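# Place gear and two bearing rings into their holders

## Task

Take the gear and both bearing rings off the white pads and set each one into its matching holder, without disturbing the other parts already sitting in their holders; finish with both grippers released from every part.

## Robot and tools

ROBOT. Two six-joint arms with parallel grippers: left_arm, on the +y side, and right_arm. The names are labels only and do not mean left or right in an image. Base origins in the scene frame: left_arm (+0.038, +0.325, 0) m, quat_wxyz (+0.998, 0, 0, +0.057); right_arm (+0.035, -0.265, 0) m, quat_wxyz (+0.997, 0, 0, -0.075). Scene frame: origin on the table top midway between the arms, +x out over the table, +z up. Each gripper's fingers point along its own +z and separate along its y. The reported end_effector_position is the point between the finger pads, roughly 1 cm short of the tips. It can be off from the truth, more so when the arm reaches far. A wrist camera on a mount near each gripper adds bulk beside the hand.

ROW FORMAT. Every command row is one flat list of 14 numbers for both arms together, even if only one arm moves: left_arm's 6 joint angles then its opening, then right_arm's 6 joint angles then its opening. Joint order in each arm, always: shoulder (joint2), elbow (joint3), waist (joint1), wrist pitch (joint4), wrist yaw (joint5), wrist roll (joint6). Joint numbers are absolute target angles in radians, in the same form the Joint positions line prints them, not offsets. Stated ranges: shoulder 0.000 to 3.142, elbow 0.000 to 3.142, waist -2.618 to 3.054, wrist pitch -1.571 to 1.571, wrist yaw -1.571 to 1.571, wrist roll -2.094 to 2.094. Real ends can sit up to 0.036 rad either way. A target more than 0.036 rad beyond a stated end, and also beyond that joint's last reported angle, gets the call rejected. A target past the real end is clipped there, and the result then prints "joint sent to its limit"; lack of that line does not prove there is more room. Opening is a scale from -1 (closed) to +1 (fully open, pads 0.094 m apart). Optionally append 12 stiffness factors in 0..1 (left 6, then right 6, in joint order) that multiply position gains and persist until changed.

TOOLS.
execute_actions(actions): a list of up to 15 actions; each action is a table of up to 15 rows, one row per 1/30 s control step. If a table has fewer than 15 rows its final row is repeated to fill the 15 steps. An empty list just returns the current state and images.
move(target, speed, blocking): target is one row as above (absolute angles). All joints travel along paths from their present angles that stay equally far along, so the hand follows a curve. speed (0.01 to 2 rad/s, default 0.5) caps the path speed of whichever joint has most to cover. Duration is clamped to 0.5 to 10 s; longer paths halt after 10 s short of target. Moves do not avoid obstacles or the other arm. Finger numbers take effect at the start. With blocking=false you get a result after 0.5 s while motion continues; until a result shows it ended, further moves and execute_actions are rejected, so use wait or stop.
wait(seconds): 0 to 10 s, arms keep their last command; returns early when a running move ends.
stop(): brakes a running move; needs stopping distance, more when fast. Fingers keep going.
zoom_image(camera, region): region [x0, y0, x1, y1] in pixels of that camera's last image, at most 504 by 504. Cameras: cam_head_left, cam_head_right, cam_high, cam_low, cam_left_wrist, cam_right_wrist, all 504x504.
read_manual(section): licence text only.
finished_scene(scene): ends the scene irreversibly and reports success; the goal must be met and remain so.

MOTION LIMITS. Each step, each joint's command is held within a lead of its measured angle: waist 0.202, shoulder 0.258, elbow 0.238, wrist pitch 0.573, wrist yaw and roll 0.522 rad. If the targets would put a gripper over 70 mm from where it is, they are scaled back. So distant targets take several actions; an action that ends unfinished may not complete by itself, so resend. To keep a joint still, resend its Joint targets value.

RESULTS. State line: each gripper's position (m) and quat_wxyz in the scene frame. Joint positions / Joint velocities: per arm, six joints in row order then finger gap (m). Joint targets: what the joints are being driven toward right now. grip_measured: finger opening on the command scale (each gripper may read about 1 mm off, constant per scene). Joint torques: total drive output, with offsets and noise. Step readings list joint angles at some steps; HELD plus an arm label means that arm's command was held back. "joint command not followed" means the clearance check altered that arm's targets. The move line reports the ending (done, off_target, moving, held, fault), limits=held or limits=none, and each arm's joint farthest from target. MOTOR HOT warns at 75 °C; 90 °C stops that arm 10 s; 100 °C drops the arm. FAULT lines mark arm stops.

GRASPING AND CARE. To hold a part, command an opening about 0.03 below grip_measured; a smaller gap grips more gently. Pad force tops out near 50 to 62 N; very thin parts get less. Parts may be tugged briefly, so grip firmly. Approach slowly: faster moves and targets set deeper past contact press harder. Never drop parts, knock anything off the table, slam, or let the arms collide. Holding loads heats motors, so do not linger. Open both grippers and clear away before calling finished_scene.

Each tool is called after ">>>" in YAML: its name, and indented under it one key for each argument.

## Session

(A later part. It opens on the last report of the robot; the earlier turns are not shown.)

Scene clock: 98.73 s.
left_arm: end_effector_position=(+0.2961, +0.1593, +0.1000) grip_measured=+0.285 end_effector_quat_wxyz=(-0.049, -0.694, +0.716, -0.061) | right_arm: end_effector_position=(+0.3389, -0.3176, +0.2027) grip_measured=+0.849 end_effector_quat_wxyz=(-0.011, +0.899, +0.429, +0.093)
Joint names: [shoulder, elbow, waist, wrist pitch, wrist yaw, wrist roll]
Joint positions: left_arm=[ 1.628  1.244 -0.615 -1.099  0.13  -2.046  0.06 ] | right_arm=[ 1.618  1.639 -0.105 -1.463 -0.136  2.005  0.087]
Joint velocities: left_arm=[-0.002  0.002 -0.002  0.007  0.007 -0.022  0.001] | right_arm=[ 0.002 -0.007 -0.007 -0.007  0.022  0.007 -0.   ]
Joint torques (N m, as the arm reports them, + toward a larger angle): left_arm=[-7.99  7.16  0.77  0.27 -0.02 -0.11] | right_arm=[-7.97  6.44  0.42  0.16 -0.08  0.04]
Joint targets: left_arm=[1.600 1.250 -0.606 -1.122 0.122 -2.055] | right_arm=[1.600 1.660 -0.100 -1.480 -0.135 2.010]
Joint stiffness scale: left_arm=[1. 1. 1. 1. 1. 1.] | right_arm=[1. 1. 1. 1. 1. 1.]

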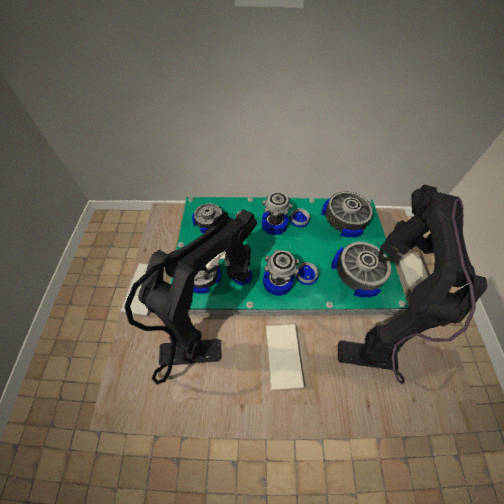

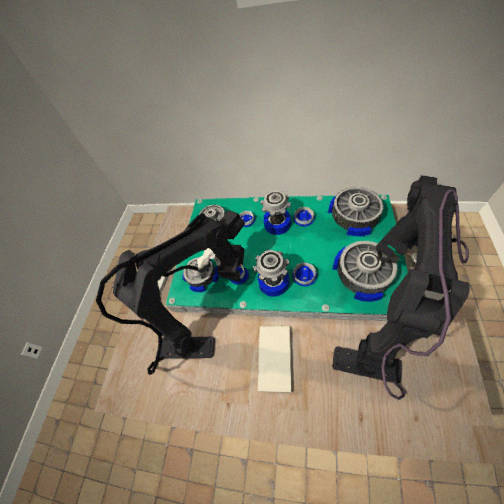

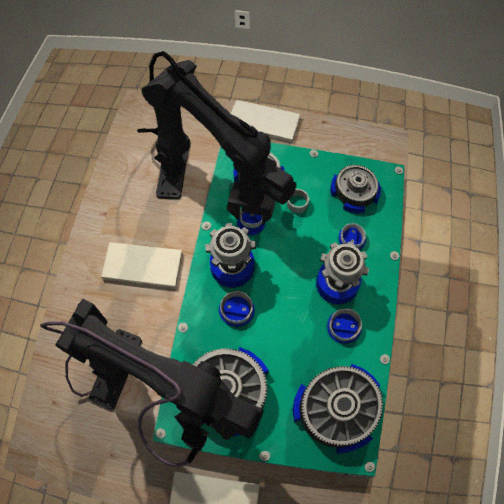

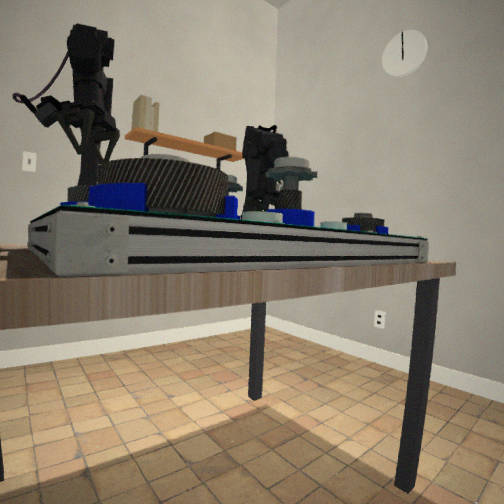

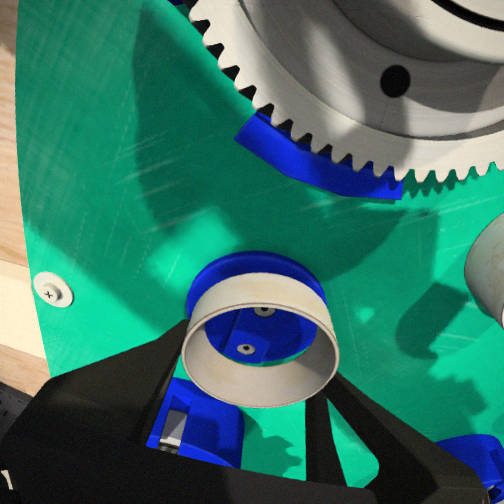

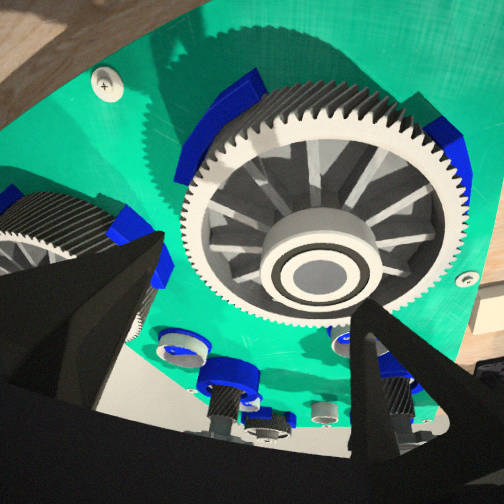

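>>> execute_actions:
  actions:
    - [[1.60,1.25,-0.615,-1.11,0.122,-2.055,0.235,1.60,1.66,-0.10,-1.48,-0.135,2.01,0.85],[1.60,1.25,-0.622,-1.10,0.122,-2.055,0.235,1.60,1.66,-0.10,-1.48,-0.135,2.01,0.85],[1.61,1.25,-0.628,-1.09,0.122,-2.055,0.235,1.60,1.66,-0.10,-1.48,-0.135,2.01,0.85],[1.62,1.25,-0.633,-1.085,0.122,-2.055,0.235,1.60,1.66,-0.10,-1.48,-0.135,2.01,0.85],[1.63,1.25,-0.638,-1.08,0.122,-2.055,0.235,1.60,1.66,-0.10,-1.48,-0.135,2.01,0.85],[1.635,1.25,-0.644,-1.08,0.122,-2.055,0.235,1.60,1.66,-0.10,-1.48,-0.135,2.01,0.85]]
    - [[1.638,1.25,-0.644,-1.08,0.122,-2.055,0.235,1.60,1.66,-0.10,-1.48,-0.135,2.01,0.85]]

>>> zoom_image:
  camera: "cam_left_wrist"
  region: [150, 220, 370, 430]

>>> zoom_image:
  camera: "cam_high"
  region: [220, 190, 290, 250]

Scene clock: 103.00 s.
left_arm: end_effector_position=(+0.2945, +0.1529, +0.1002) grip_measured=+0.285 end_effector_quat_wxyz=(-0.048, -0.686, +0.723, -0.064) | right_arm: end_effector_position=(+0.3389, -0.3176, +0.2027) grip_measured=+0.849 end_effector_quat_wxyz=(-0.011, +0.899, +0.429, +0.093)
Joint names: [shoulder, elbow, waist, wrist pitch, wrist yaw, wrist roll]
Joint positions: left_arm=[ 1.628  1.244 -0.637 -1.091  0.128 -2.046  0.06 ] | right_arm=[ 1.618  1.639 -0.105 -1.463 -0.136  2.005  0.087]
Joint velocities: left_arm=[-0.002  0.012 -0.017  0.022  0.022 -0.051  0.002] | right_arm=[ 0.002  0.002 -0.022  0.022 -0.037 -0.007 -0.   ]
Joint torques (N m, as the arm reports them, + toward a larger angle): left_arm=[-5.22  7.15 -0.5   0.68 -0.03 -0.12] | right_arm=[-7.92  6.47  0.46  0.15 -0.09  0.02]
Joint targets: left_arm=[1.638 1.250 -0.644 -1.080 0.122 -2.055] | right_arm=[1.600 1.660 -0.100 -1.480 -0.135 2.010]
Joint stiffness scale: left_arm=[1. 1. 1. 1. 1. 1.] | right_arm=[1. 1. 1. 1. 1. 1.]
Step readings (joint positions; steps 1 to 15: 1st action; 16 to 30: 2nd action):
0: left_arm=[1.628 1.244 -0.615 -1.099 0.130 -2.046] | right_arm=[1.618 1.639 -0.105 -1.463 -0.136 2.005]
1: left_arm=[1.628 1.244 -0.615 -1.099 0.130 -2.046] | right_arm=[1.618 1.639 -0.105 -1.463 -0.136 2.005]
2: left_arm=[1.628 1.244 -0.615 -1.099 0.130 -2.046] | right_arm=[1.618 1.639 -0.105 -1.463 -0.136 2.005]
4: left_arm=[1.628 1.244 -0.616 -1.099 0.129 -2.046] | right_arm=[1.618 1.639 -0.105 -1.463 -0.136 2.005]
8: left_arm=[1.628 1.244 -0.631 -1.094 0.128 -2.046] | right_arm=[1.618 1.639 -0.105 -1.463 -0.136 2.005]
15: left_arm=[1.628 1.244 -0.637 -1.091 0.128 -2.046] | right_arm=[1.618 1.639 -0.105 -1.463 -0.136 2.005]
16: left_arm=[1.628 1.244 -0.637 -1.091 0.128 -2.046] | right_arm=[1.618 1.639 -0.105 -1.463 -0.136 2.005]
17: left_arm=[1.628 1.244 -0.637 -1.091 0.128 -2.046] | right_arm=[1.618 1.639 -0.105 -1.463 -0.136 2.005]
19: left_arm=[1.628 1.244 -0.637 -1.091 0.128 -2.046] | right_arm=[1.618 1.639 -0.105 -1.463 -0.136 2.005]
23: left_arm=[1.628 1.244 -0.637 -1.091 0.128 -2.046] | right_arm=[1.618 1.639 -0.105 -1.463 -0.136 2.005]
30: Joint positions above

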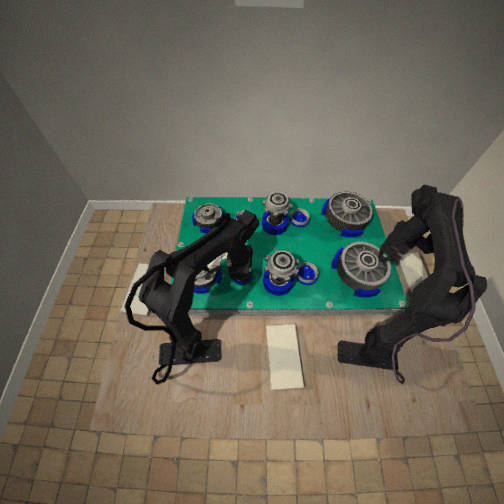

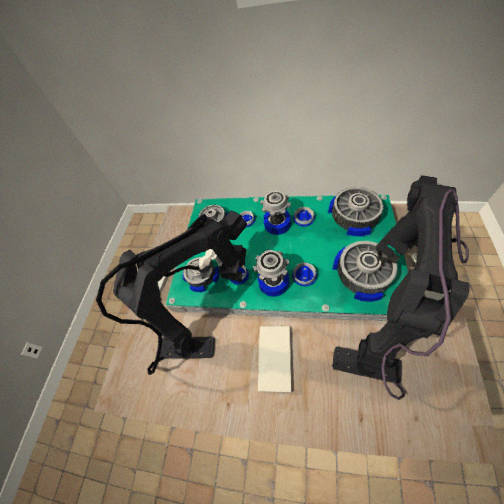

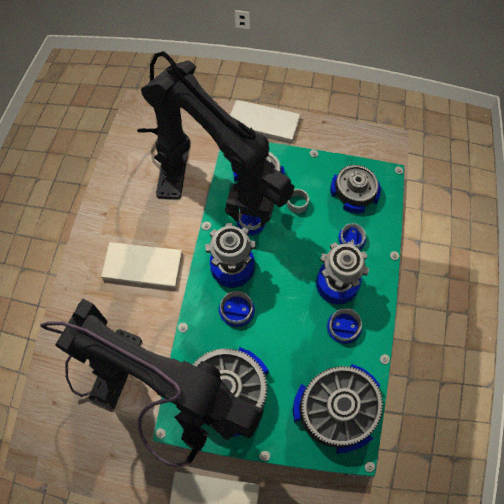

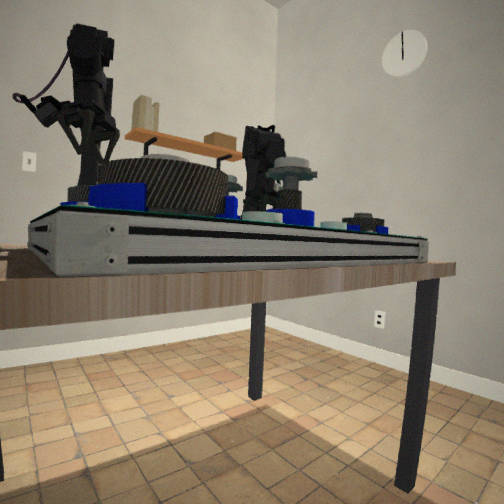

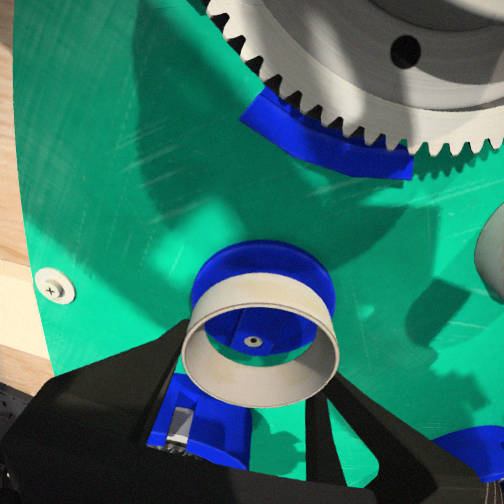

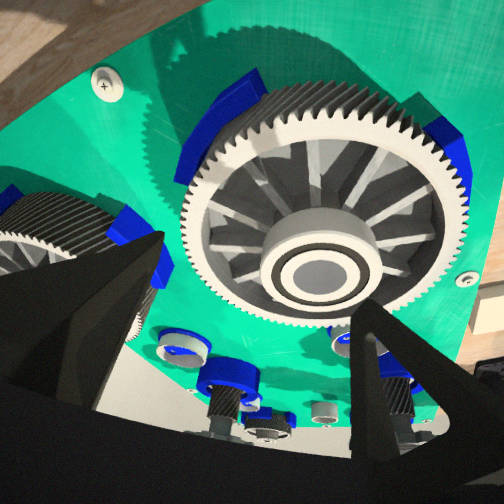

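Region (150, 220, 370, 430) of cam_left_wrist's 504x504 image, scaled by 2.291, with more detail than that image has; it fills the top 481 rows of this view, and the rest is white.

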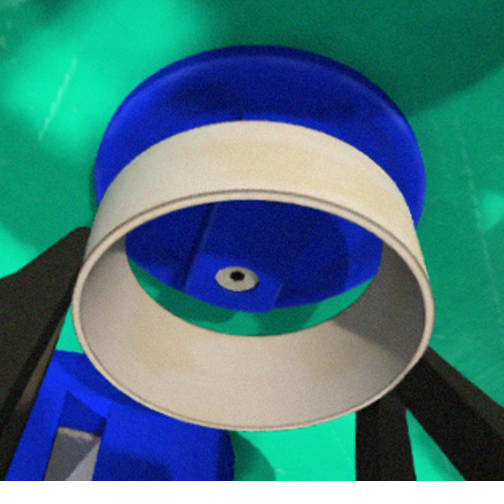

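Region (220, 190, 290, 250) of cam_high's 504x504 image, scaled by 7.200, with more detail than that image has; it fills the top 432 rows of this view, and the rest is white.

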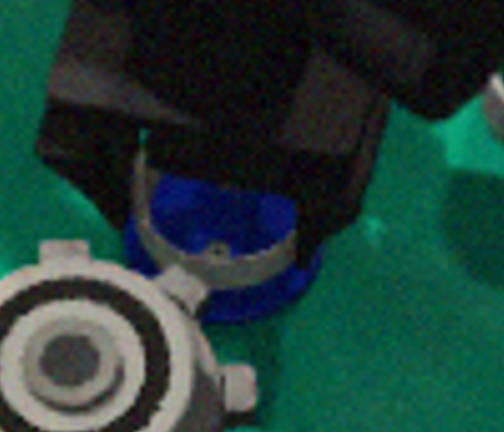

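>>> move:
  target: [1.675,1.25,-0.647,-1.075,0.122,-2.055,0.235,1.60,1.66,-0.10,-1.48,-0.135,2.01,0.85]
  speed: 0.04

>>> zoom_image:
  camera: "cam_left_wrist"
  region: [150, 220, 370, 430]

>>> zoom_image:
  camera: "cam_high"
  region: [220, 190, 290, 250]

Scene clock: 105.60 s.
left_arm: end_effector_position=(+0.2947, +0.1529, +0.0880) grip_measured=+0.285 end_effector_quat_wxyz=(-0.053, -0.687, +0.723, -0.046) | right_arm: end_effector_position=(+0.3389, -0.3176, +0.2027) grip_measured=+0.849 end_effector_quat_wxyz=(-0.011, +0.899, +0.429, +0.093)
Joint names: [shoulder, elbow, waist, wrist pitch, wrist yaw, wrist roll]
Joint positions: left_arm=[ 1.671  1.244 -0.637 -1.086  0.127 -2.046  0.06 ] | right_arm=[ 1.618  1.639 -0.105 -1.463 -0.136  2.005  0.087]
Joint velocities: left_arm=[-0.017  0.002 -0.012  0.022  0.051  0.066  0.001] | right_arm=[ 0.007 -0.017  0.017 -0.037 -0.007  0.007  0.   ]
Joint torques (N m, as the arm reports them, + toward a larger angle): left_arm=[-5.86  7.07 -0.71  0.6   0.01 -0.13] | right_arm=[-7.95  6.46  0.46  0.13 -0.1   0.01]
Joint targets: left_arm=[1.675 1.250 -0.647 -1.075 0.122 -2.055] | right_arm=[1.600 1.660 -0.100 -1.480 -0.135 2.010]
Joint stiffness scale: left_arm=[1. 1. 1. 1. 1. 1.] | right_arm=[1. 1. 1. 1. 1. 1.]
move: off_target (right_arm); limits=none; left_arm: farthest joint: the wrist pitch, 0.011 radians from its target (0.016 radians at the start); right_arm: farthest joint: the elbow, 0.021 radians from its target (0.021 radians at the start)

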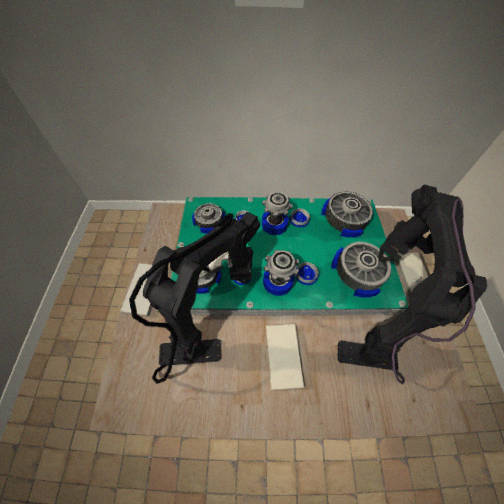

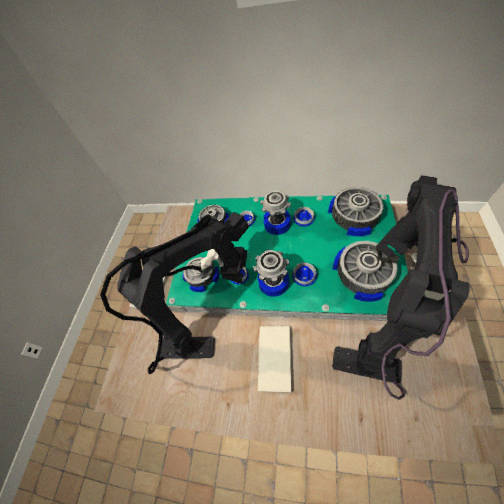

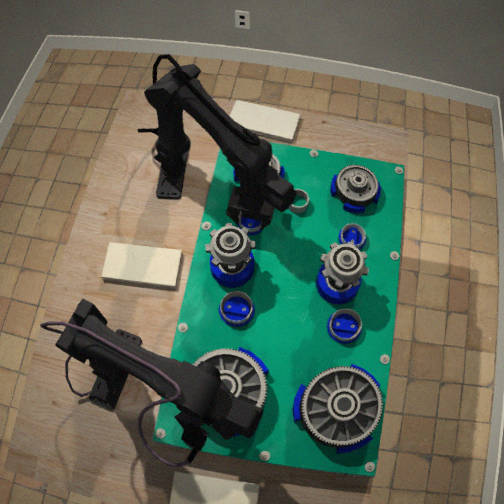

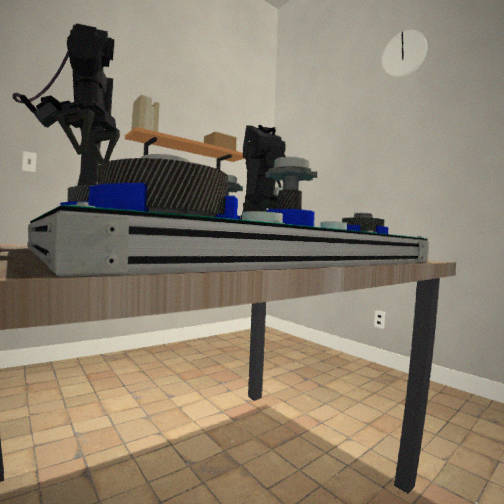

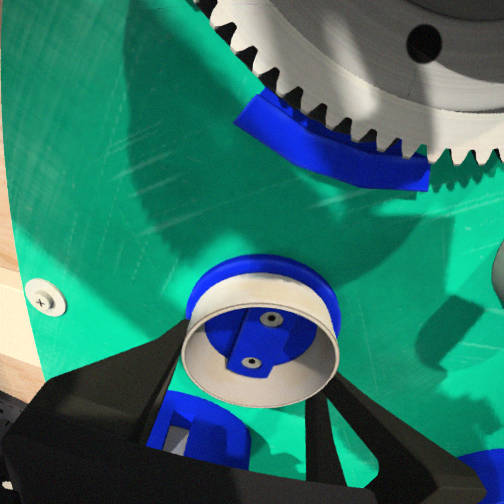

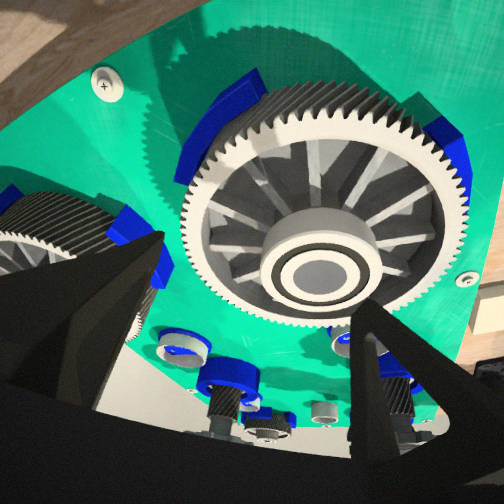

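Region (150, 220, 370, 430) of cam_left_wrist's 504x504 image, scaled by 2.291, with more detail than that image has; it fills the top 481 rows of this view, and the rest is white.

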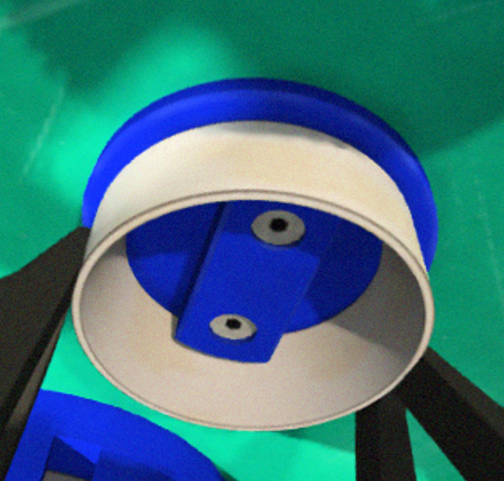

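Region (220, 190, 290, 250) of cam_high's 504x504 image, scaled by 7.200, with more detail than that image has; it fills the top 432 rows of this view, and the rest is white.

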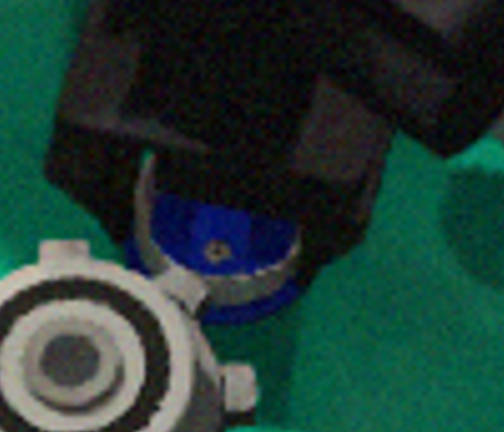

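>>> execute_actions:
  actions:
    - [[1.68,1.25,-0.64,-1.078,0.122,-2.055,0.235,1.60,1.66,-0.10,-1.48,-0.135,2.01,0.85],[1.68,1.25,-0.64,-1.078,0.122,-2.055,0.235,1.60,1.66,-0.10,-1.48,-0.135,2.01,0.85],[1.684,1.25,-0.64,-1.078,0.122,-2.055,0.235,1.60,1.66,-0.10,-1.48,-0.135,2.01,0.85],[1.684,1.25,-0.64,-1.078,0.122,-2.055,0.235,1.60,1.66,-0.10,-1.48,-0.135,2.01,0.85],[1.688,1.25,-0.64,-1.078,0.122,-2.055,0.235,1.60,1.66,-0.10,-1.48,-0.135,2.01,0.85],[1.688,1.25,-0.64,-1.078,0.122,-2.055,0.235,1.60,1.66,-0.10,-1.48,-0.135,2.01,0.85],[1.692,1.25,-0.64,-1.078,0.122,-2.055,0.235,1.60,1.66,-0.10,-1.48,-0.135,2.01,0.85]]
    - [[1.685,1.25,-0.64,-1.078,0.122,-2.055,0.27,1.60,1.66,-0.10,-1.48,-0.135,2.01,0.85],[1.685,1.25,-0.64,-1.078,0.122,-2.055,0.29,1.60,1.66,-0.10,-1.48,-0.135,2.01,0.85],[1.685,1.25,-0.64,-1.078,0.122,-2.055,0.31,1.60,1.66,-0.10,-1.48,-0.135,2.01,0.85],[1.685,1.25,-0.64,-1.078,0.122,-2.055,0.34,1.60,1.66,-0.10,-1.48,-0.135,2.01,0.85],[1.685,1.25,-0.64,-1.078,0.122,-2.055,0.4,1.60,1.66,-0.10,-1.48,-0.135,2.01,0.85],[1.685,1.25,-0.64,-1.078,0.122,-2.055,0.5,1.60,1.66,-0.10,-1.48,-0.135,2.01,0.85],[1.685,1.25,-0.64,-1.078,0.122,-2.055,0.6,1.60,1.66,-0.10,-1.48,-0.135,2.01,0.85]]

>>> move:
  target: [1.52,1.27,-0.64,-1.10,0.122,-2.055,0.65,1.60,1.66,-0.10,-1.48,-0.135,2.01,0.85]
  speed: 0.2

>>> zoom_image:
  camera: "cam_left_wrist"
  region: [130, 150, 390, 400]

Scene clock: 107.40 s.
left_arm: end_effector_position=(+0.2950, +0.1528, +0.0861) grip_measured=+0.599 end_effector_quat_wxyz=(-0.053, -0.688, +0.723, -0.044) | right_arm: end_effector_position=(+0.3388, -0.3176, +0.2027) grip_measured=+0.849 end_effector_quat_wxyz=(-0.011, +0.899, +0.429, +0.093)
Joint names: [shoulder, elbow, waist, wrist pitch, wrist yaw, wrist roll]
Joint positions: left_arm=[ 1.677  1.244 -0.637 -1.083  0.127 -2.046  0.075] | right_arm=[ 1.618  1.639 -0.105 -1.463 -0.136  2.005  0.087]
Joint velocities: left_arm=[-0.007  0.007 -0.007  0.007 -0.051 -0.11   0.   ] | right_arm=[ 0.002  0.007  0.022 -0.007  0.022  0.007 -0.   ]
Joint torques (N m, as the arm reports them, + toward a larger angle): left_arm=[-5.66  7.09 -0.21  0.53  0.   -0.11] | right_arm=[-7.94  6.42  0.43  0.15 -0.1   0.05]
Joint targets: left_arm=[1.685 1.250 -0.640 -1.078 0.122 -2.055] | right_arm=[1.600 1.660 -0.100 -1.480 -0.135 2.010]
Joint stiffness scale: left_arm=[1. 1. 1. 1. 1. 1.] | right_arm=[1. 1. 1. 1. 1. 1.]
Step readings (joint positions; steps 1 to 15: 1st action; 16 to 30: 2nd action):
0: left_arm=[1.671 1.244 -0.637 -1.085 0.127 -2.046] | right_arm=[1.618 1.639 -0.105 -1.463 -0.136 2.005]
1: left_arm=[1.671 1.244 -0.637 -1.085 0.127 -2.046] | right_arm=[1.618 1.639 -0.105 -1.463 -0.136 2.005]
2: left_arm=[1.671 1.244 -0.637 -1.085 0.127 -2.046] | right_arm=[1.618 1.639 -0.105 -1.463 -0.136 2.005]
4: left_arm=[1.671 1.244 -0.637 -1.085 0.127 -2.046] | right_arm=[1.618 1.639 -0.105 -1.463 -0.136 2.005]
8: left_arm=[1.672 1.244 -0.637 -1.085 0.127 -2.046] | right_arm=[1.618 1.639 -0.105 -1.463 -0.136 2.005]
15: left_arm=[1.672 1.244 -0.637 -1.085 0.127 -2.046] | right_arm=[1.618 1.639 -0.105 -1.463 -0.136 2.005]
16: left_arm=[1.672 1.244 -0.637 -1.085 0.127 -2.046] | right_arm=[1.618 1.639 -0.105 -1.463 -0.136 2.005]
17: left_arm=[1.672 1.244 -0.637 -1.084 0.127 -2.046] | right_arm=[1.618 1.639 -0.105 -1.463 -0.136 2.005]
19: left_arm=[1.672 1.244 -0.637 -1.084 0.127 -2.046] | right_arm=[1.618 1.639 -0.105 -1.463 -0.136 2.005]
23: left_arm=[1.676 1.244 -0.637 -1.083 0.127 -2.046] | right_arm=[1.618 1.639 -0.105 -1.463 -0.136 2.005]
30: Joint positions above

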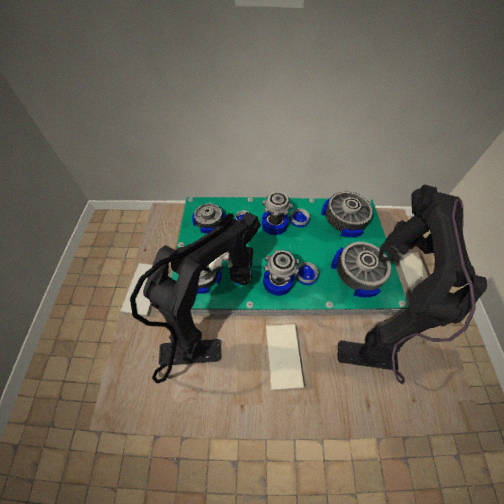

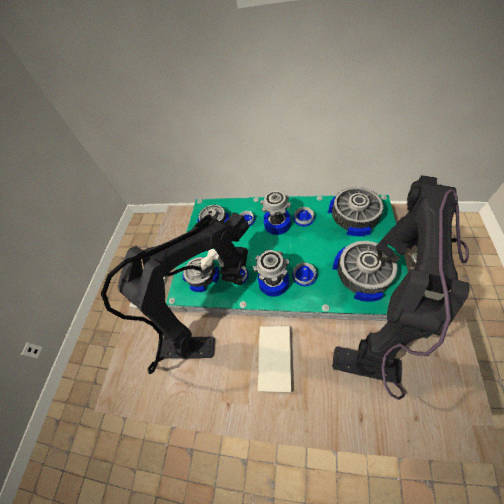

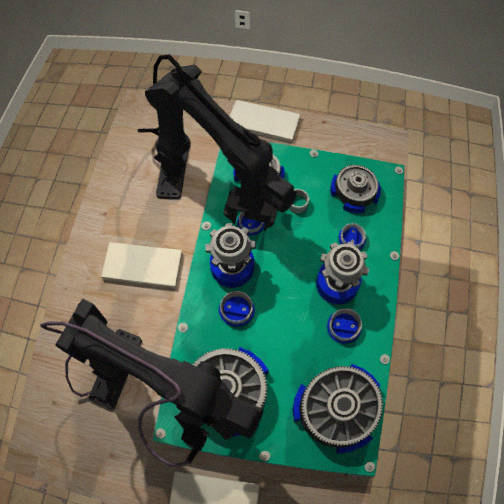

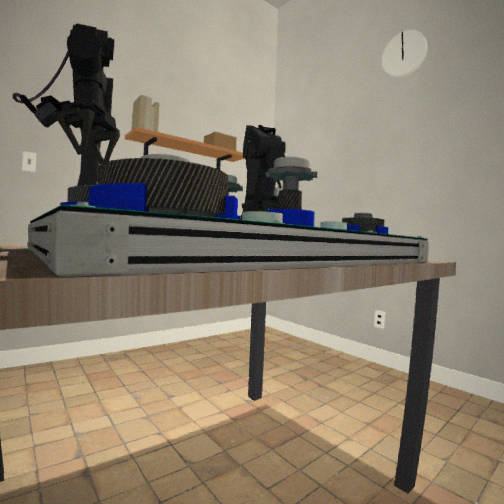

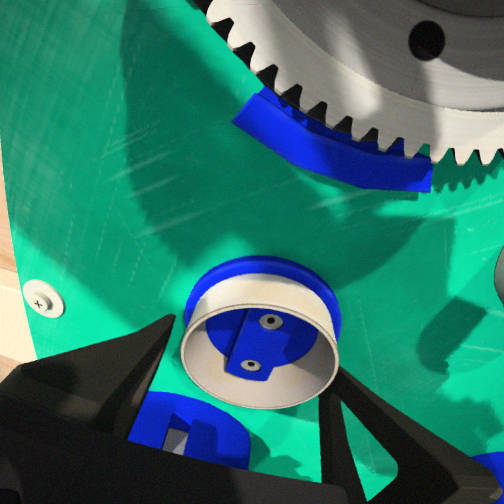

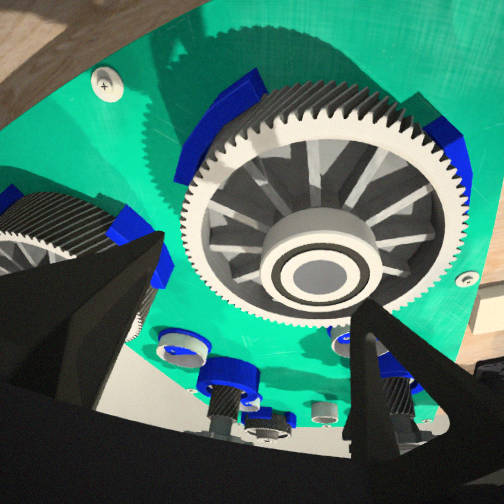

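Scene clock: 108.53 s.
left_arm: end_effector_position=(+0.2965, +0.1519, +0.1253) grip_measured=+0.648 end_effector_quat_wxyz=(-0.034, -0.682, +0.723, -0.108) | right_arm: end_effector_position=(+0.3388, -0.3176, +0.2027) grip_measured=+0.849 end_effector_quat_wxyz=(-0.011, +0.899, +0.429, +0.093)
Joint names: [shoulder, elbow, waist, wrist pitch, wrist yaw, wrist roll]
Joint positions: left_arm=[ 1.542  1.244 -0.637 -1.083  0.127 -2.046  0.077] | right_arm=[ 1.618  1.639 -0.105 -1.463 -0.136  2.005  0.087]
Joint velocities: left_arm=[-0.002 -0.002 -0.002 -0.037 -0.007 -0.051  0.001] | right_arm=[-0.002  0.007  0.007  0.139  0.037  0.007 -0.001]
Joint torques (N m, as the arm reports them, + toward a larger angle): left_arm=[-7.09  9.23 -0.27  0.55 -0.02 -0.12] | right_arm=[-7.97  6.45  0.37  0.15 -0.08  0.05]
Joint targets: left_arm=[1.520 1.270 -0.640 -1.100 0.122 -2.055] | right_arm=[1.600 1.660 -0.100 -1.480 -0.135 2.010]
Joint stiffness scale: left_arm=[1. 1. 1. 1. 1. 1.] | right_arm=[1. 1. 1. 1. 1. 1.]
move: off_target (left_arm, right_arm); limits=none; left_arm: farthest joint: the elbow, 0.026 radians from its target (0.026 radians at the start); right_arm: farthest joint: the elbow, 0.021 radians from its target (0.021 radians at the start)

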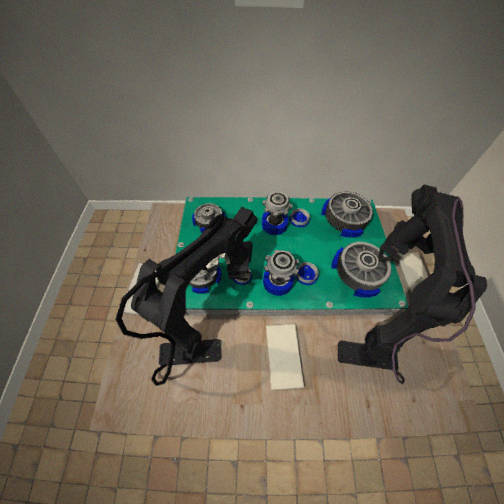

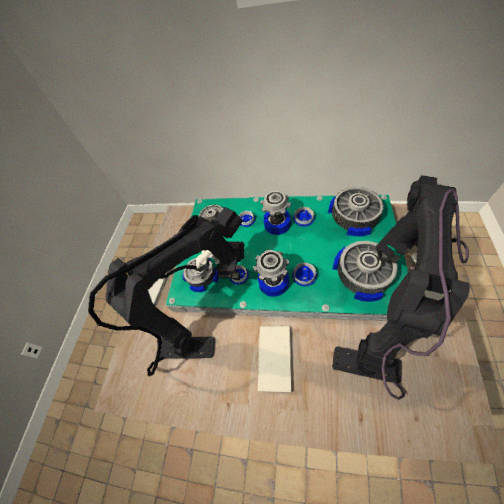

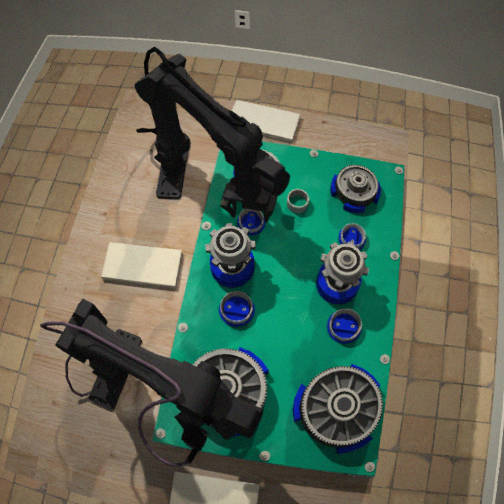

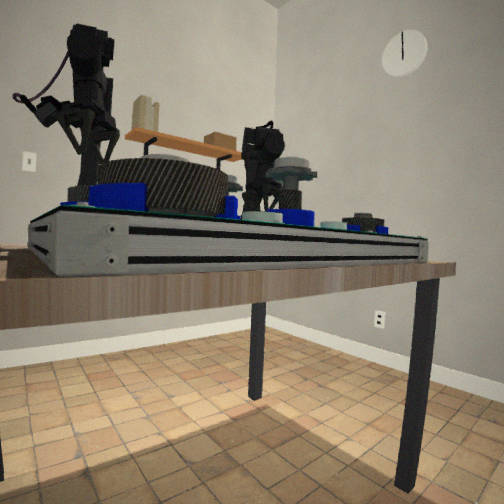

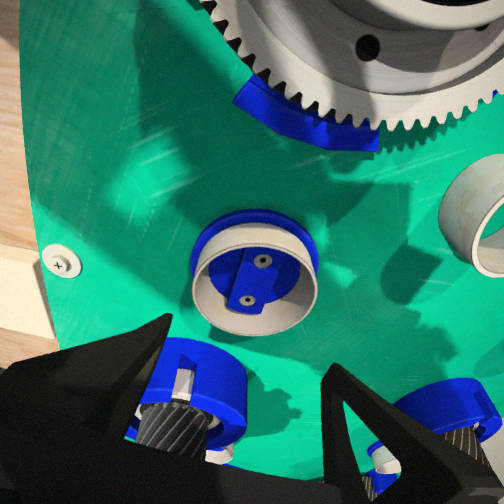

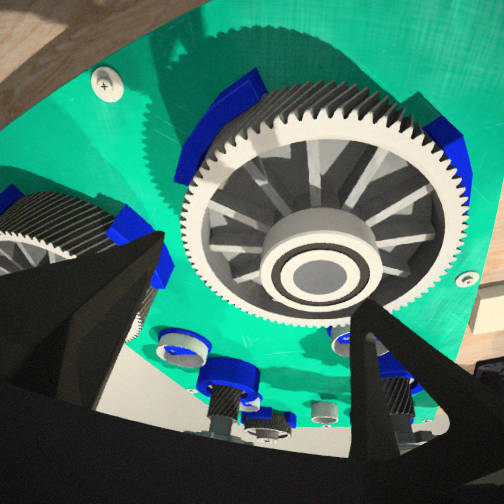

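Region (130, 150, 390, 400) of cam_left_wrist's 504x504 image, scaled by 1.938, with more detail than that image has; it fills the top 485 rows of this view, and the rest is white.

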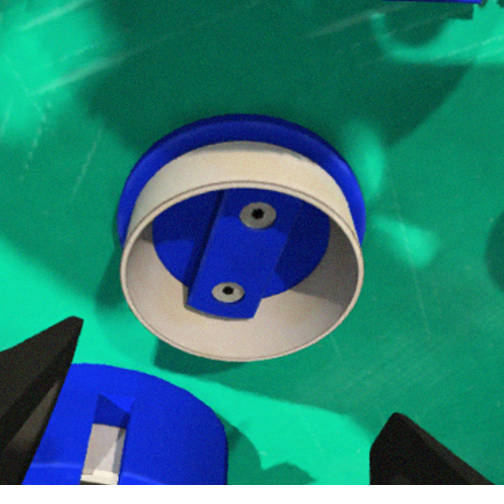

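Seated.

>>> finished_scene:
  scene: 2

The scene is finished: the task was done.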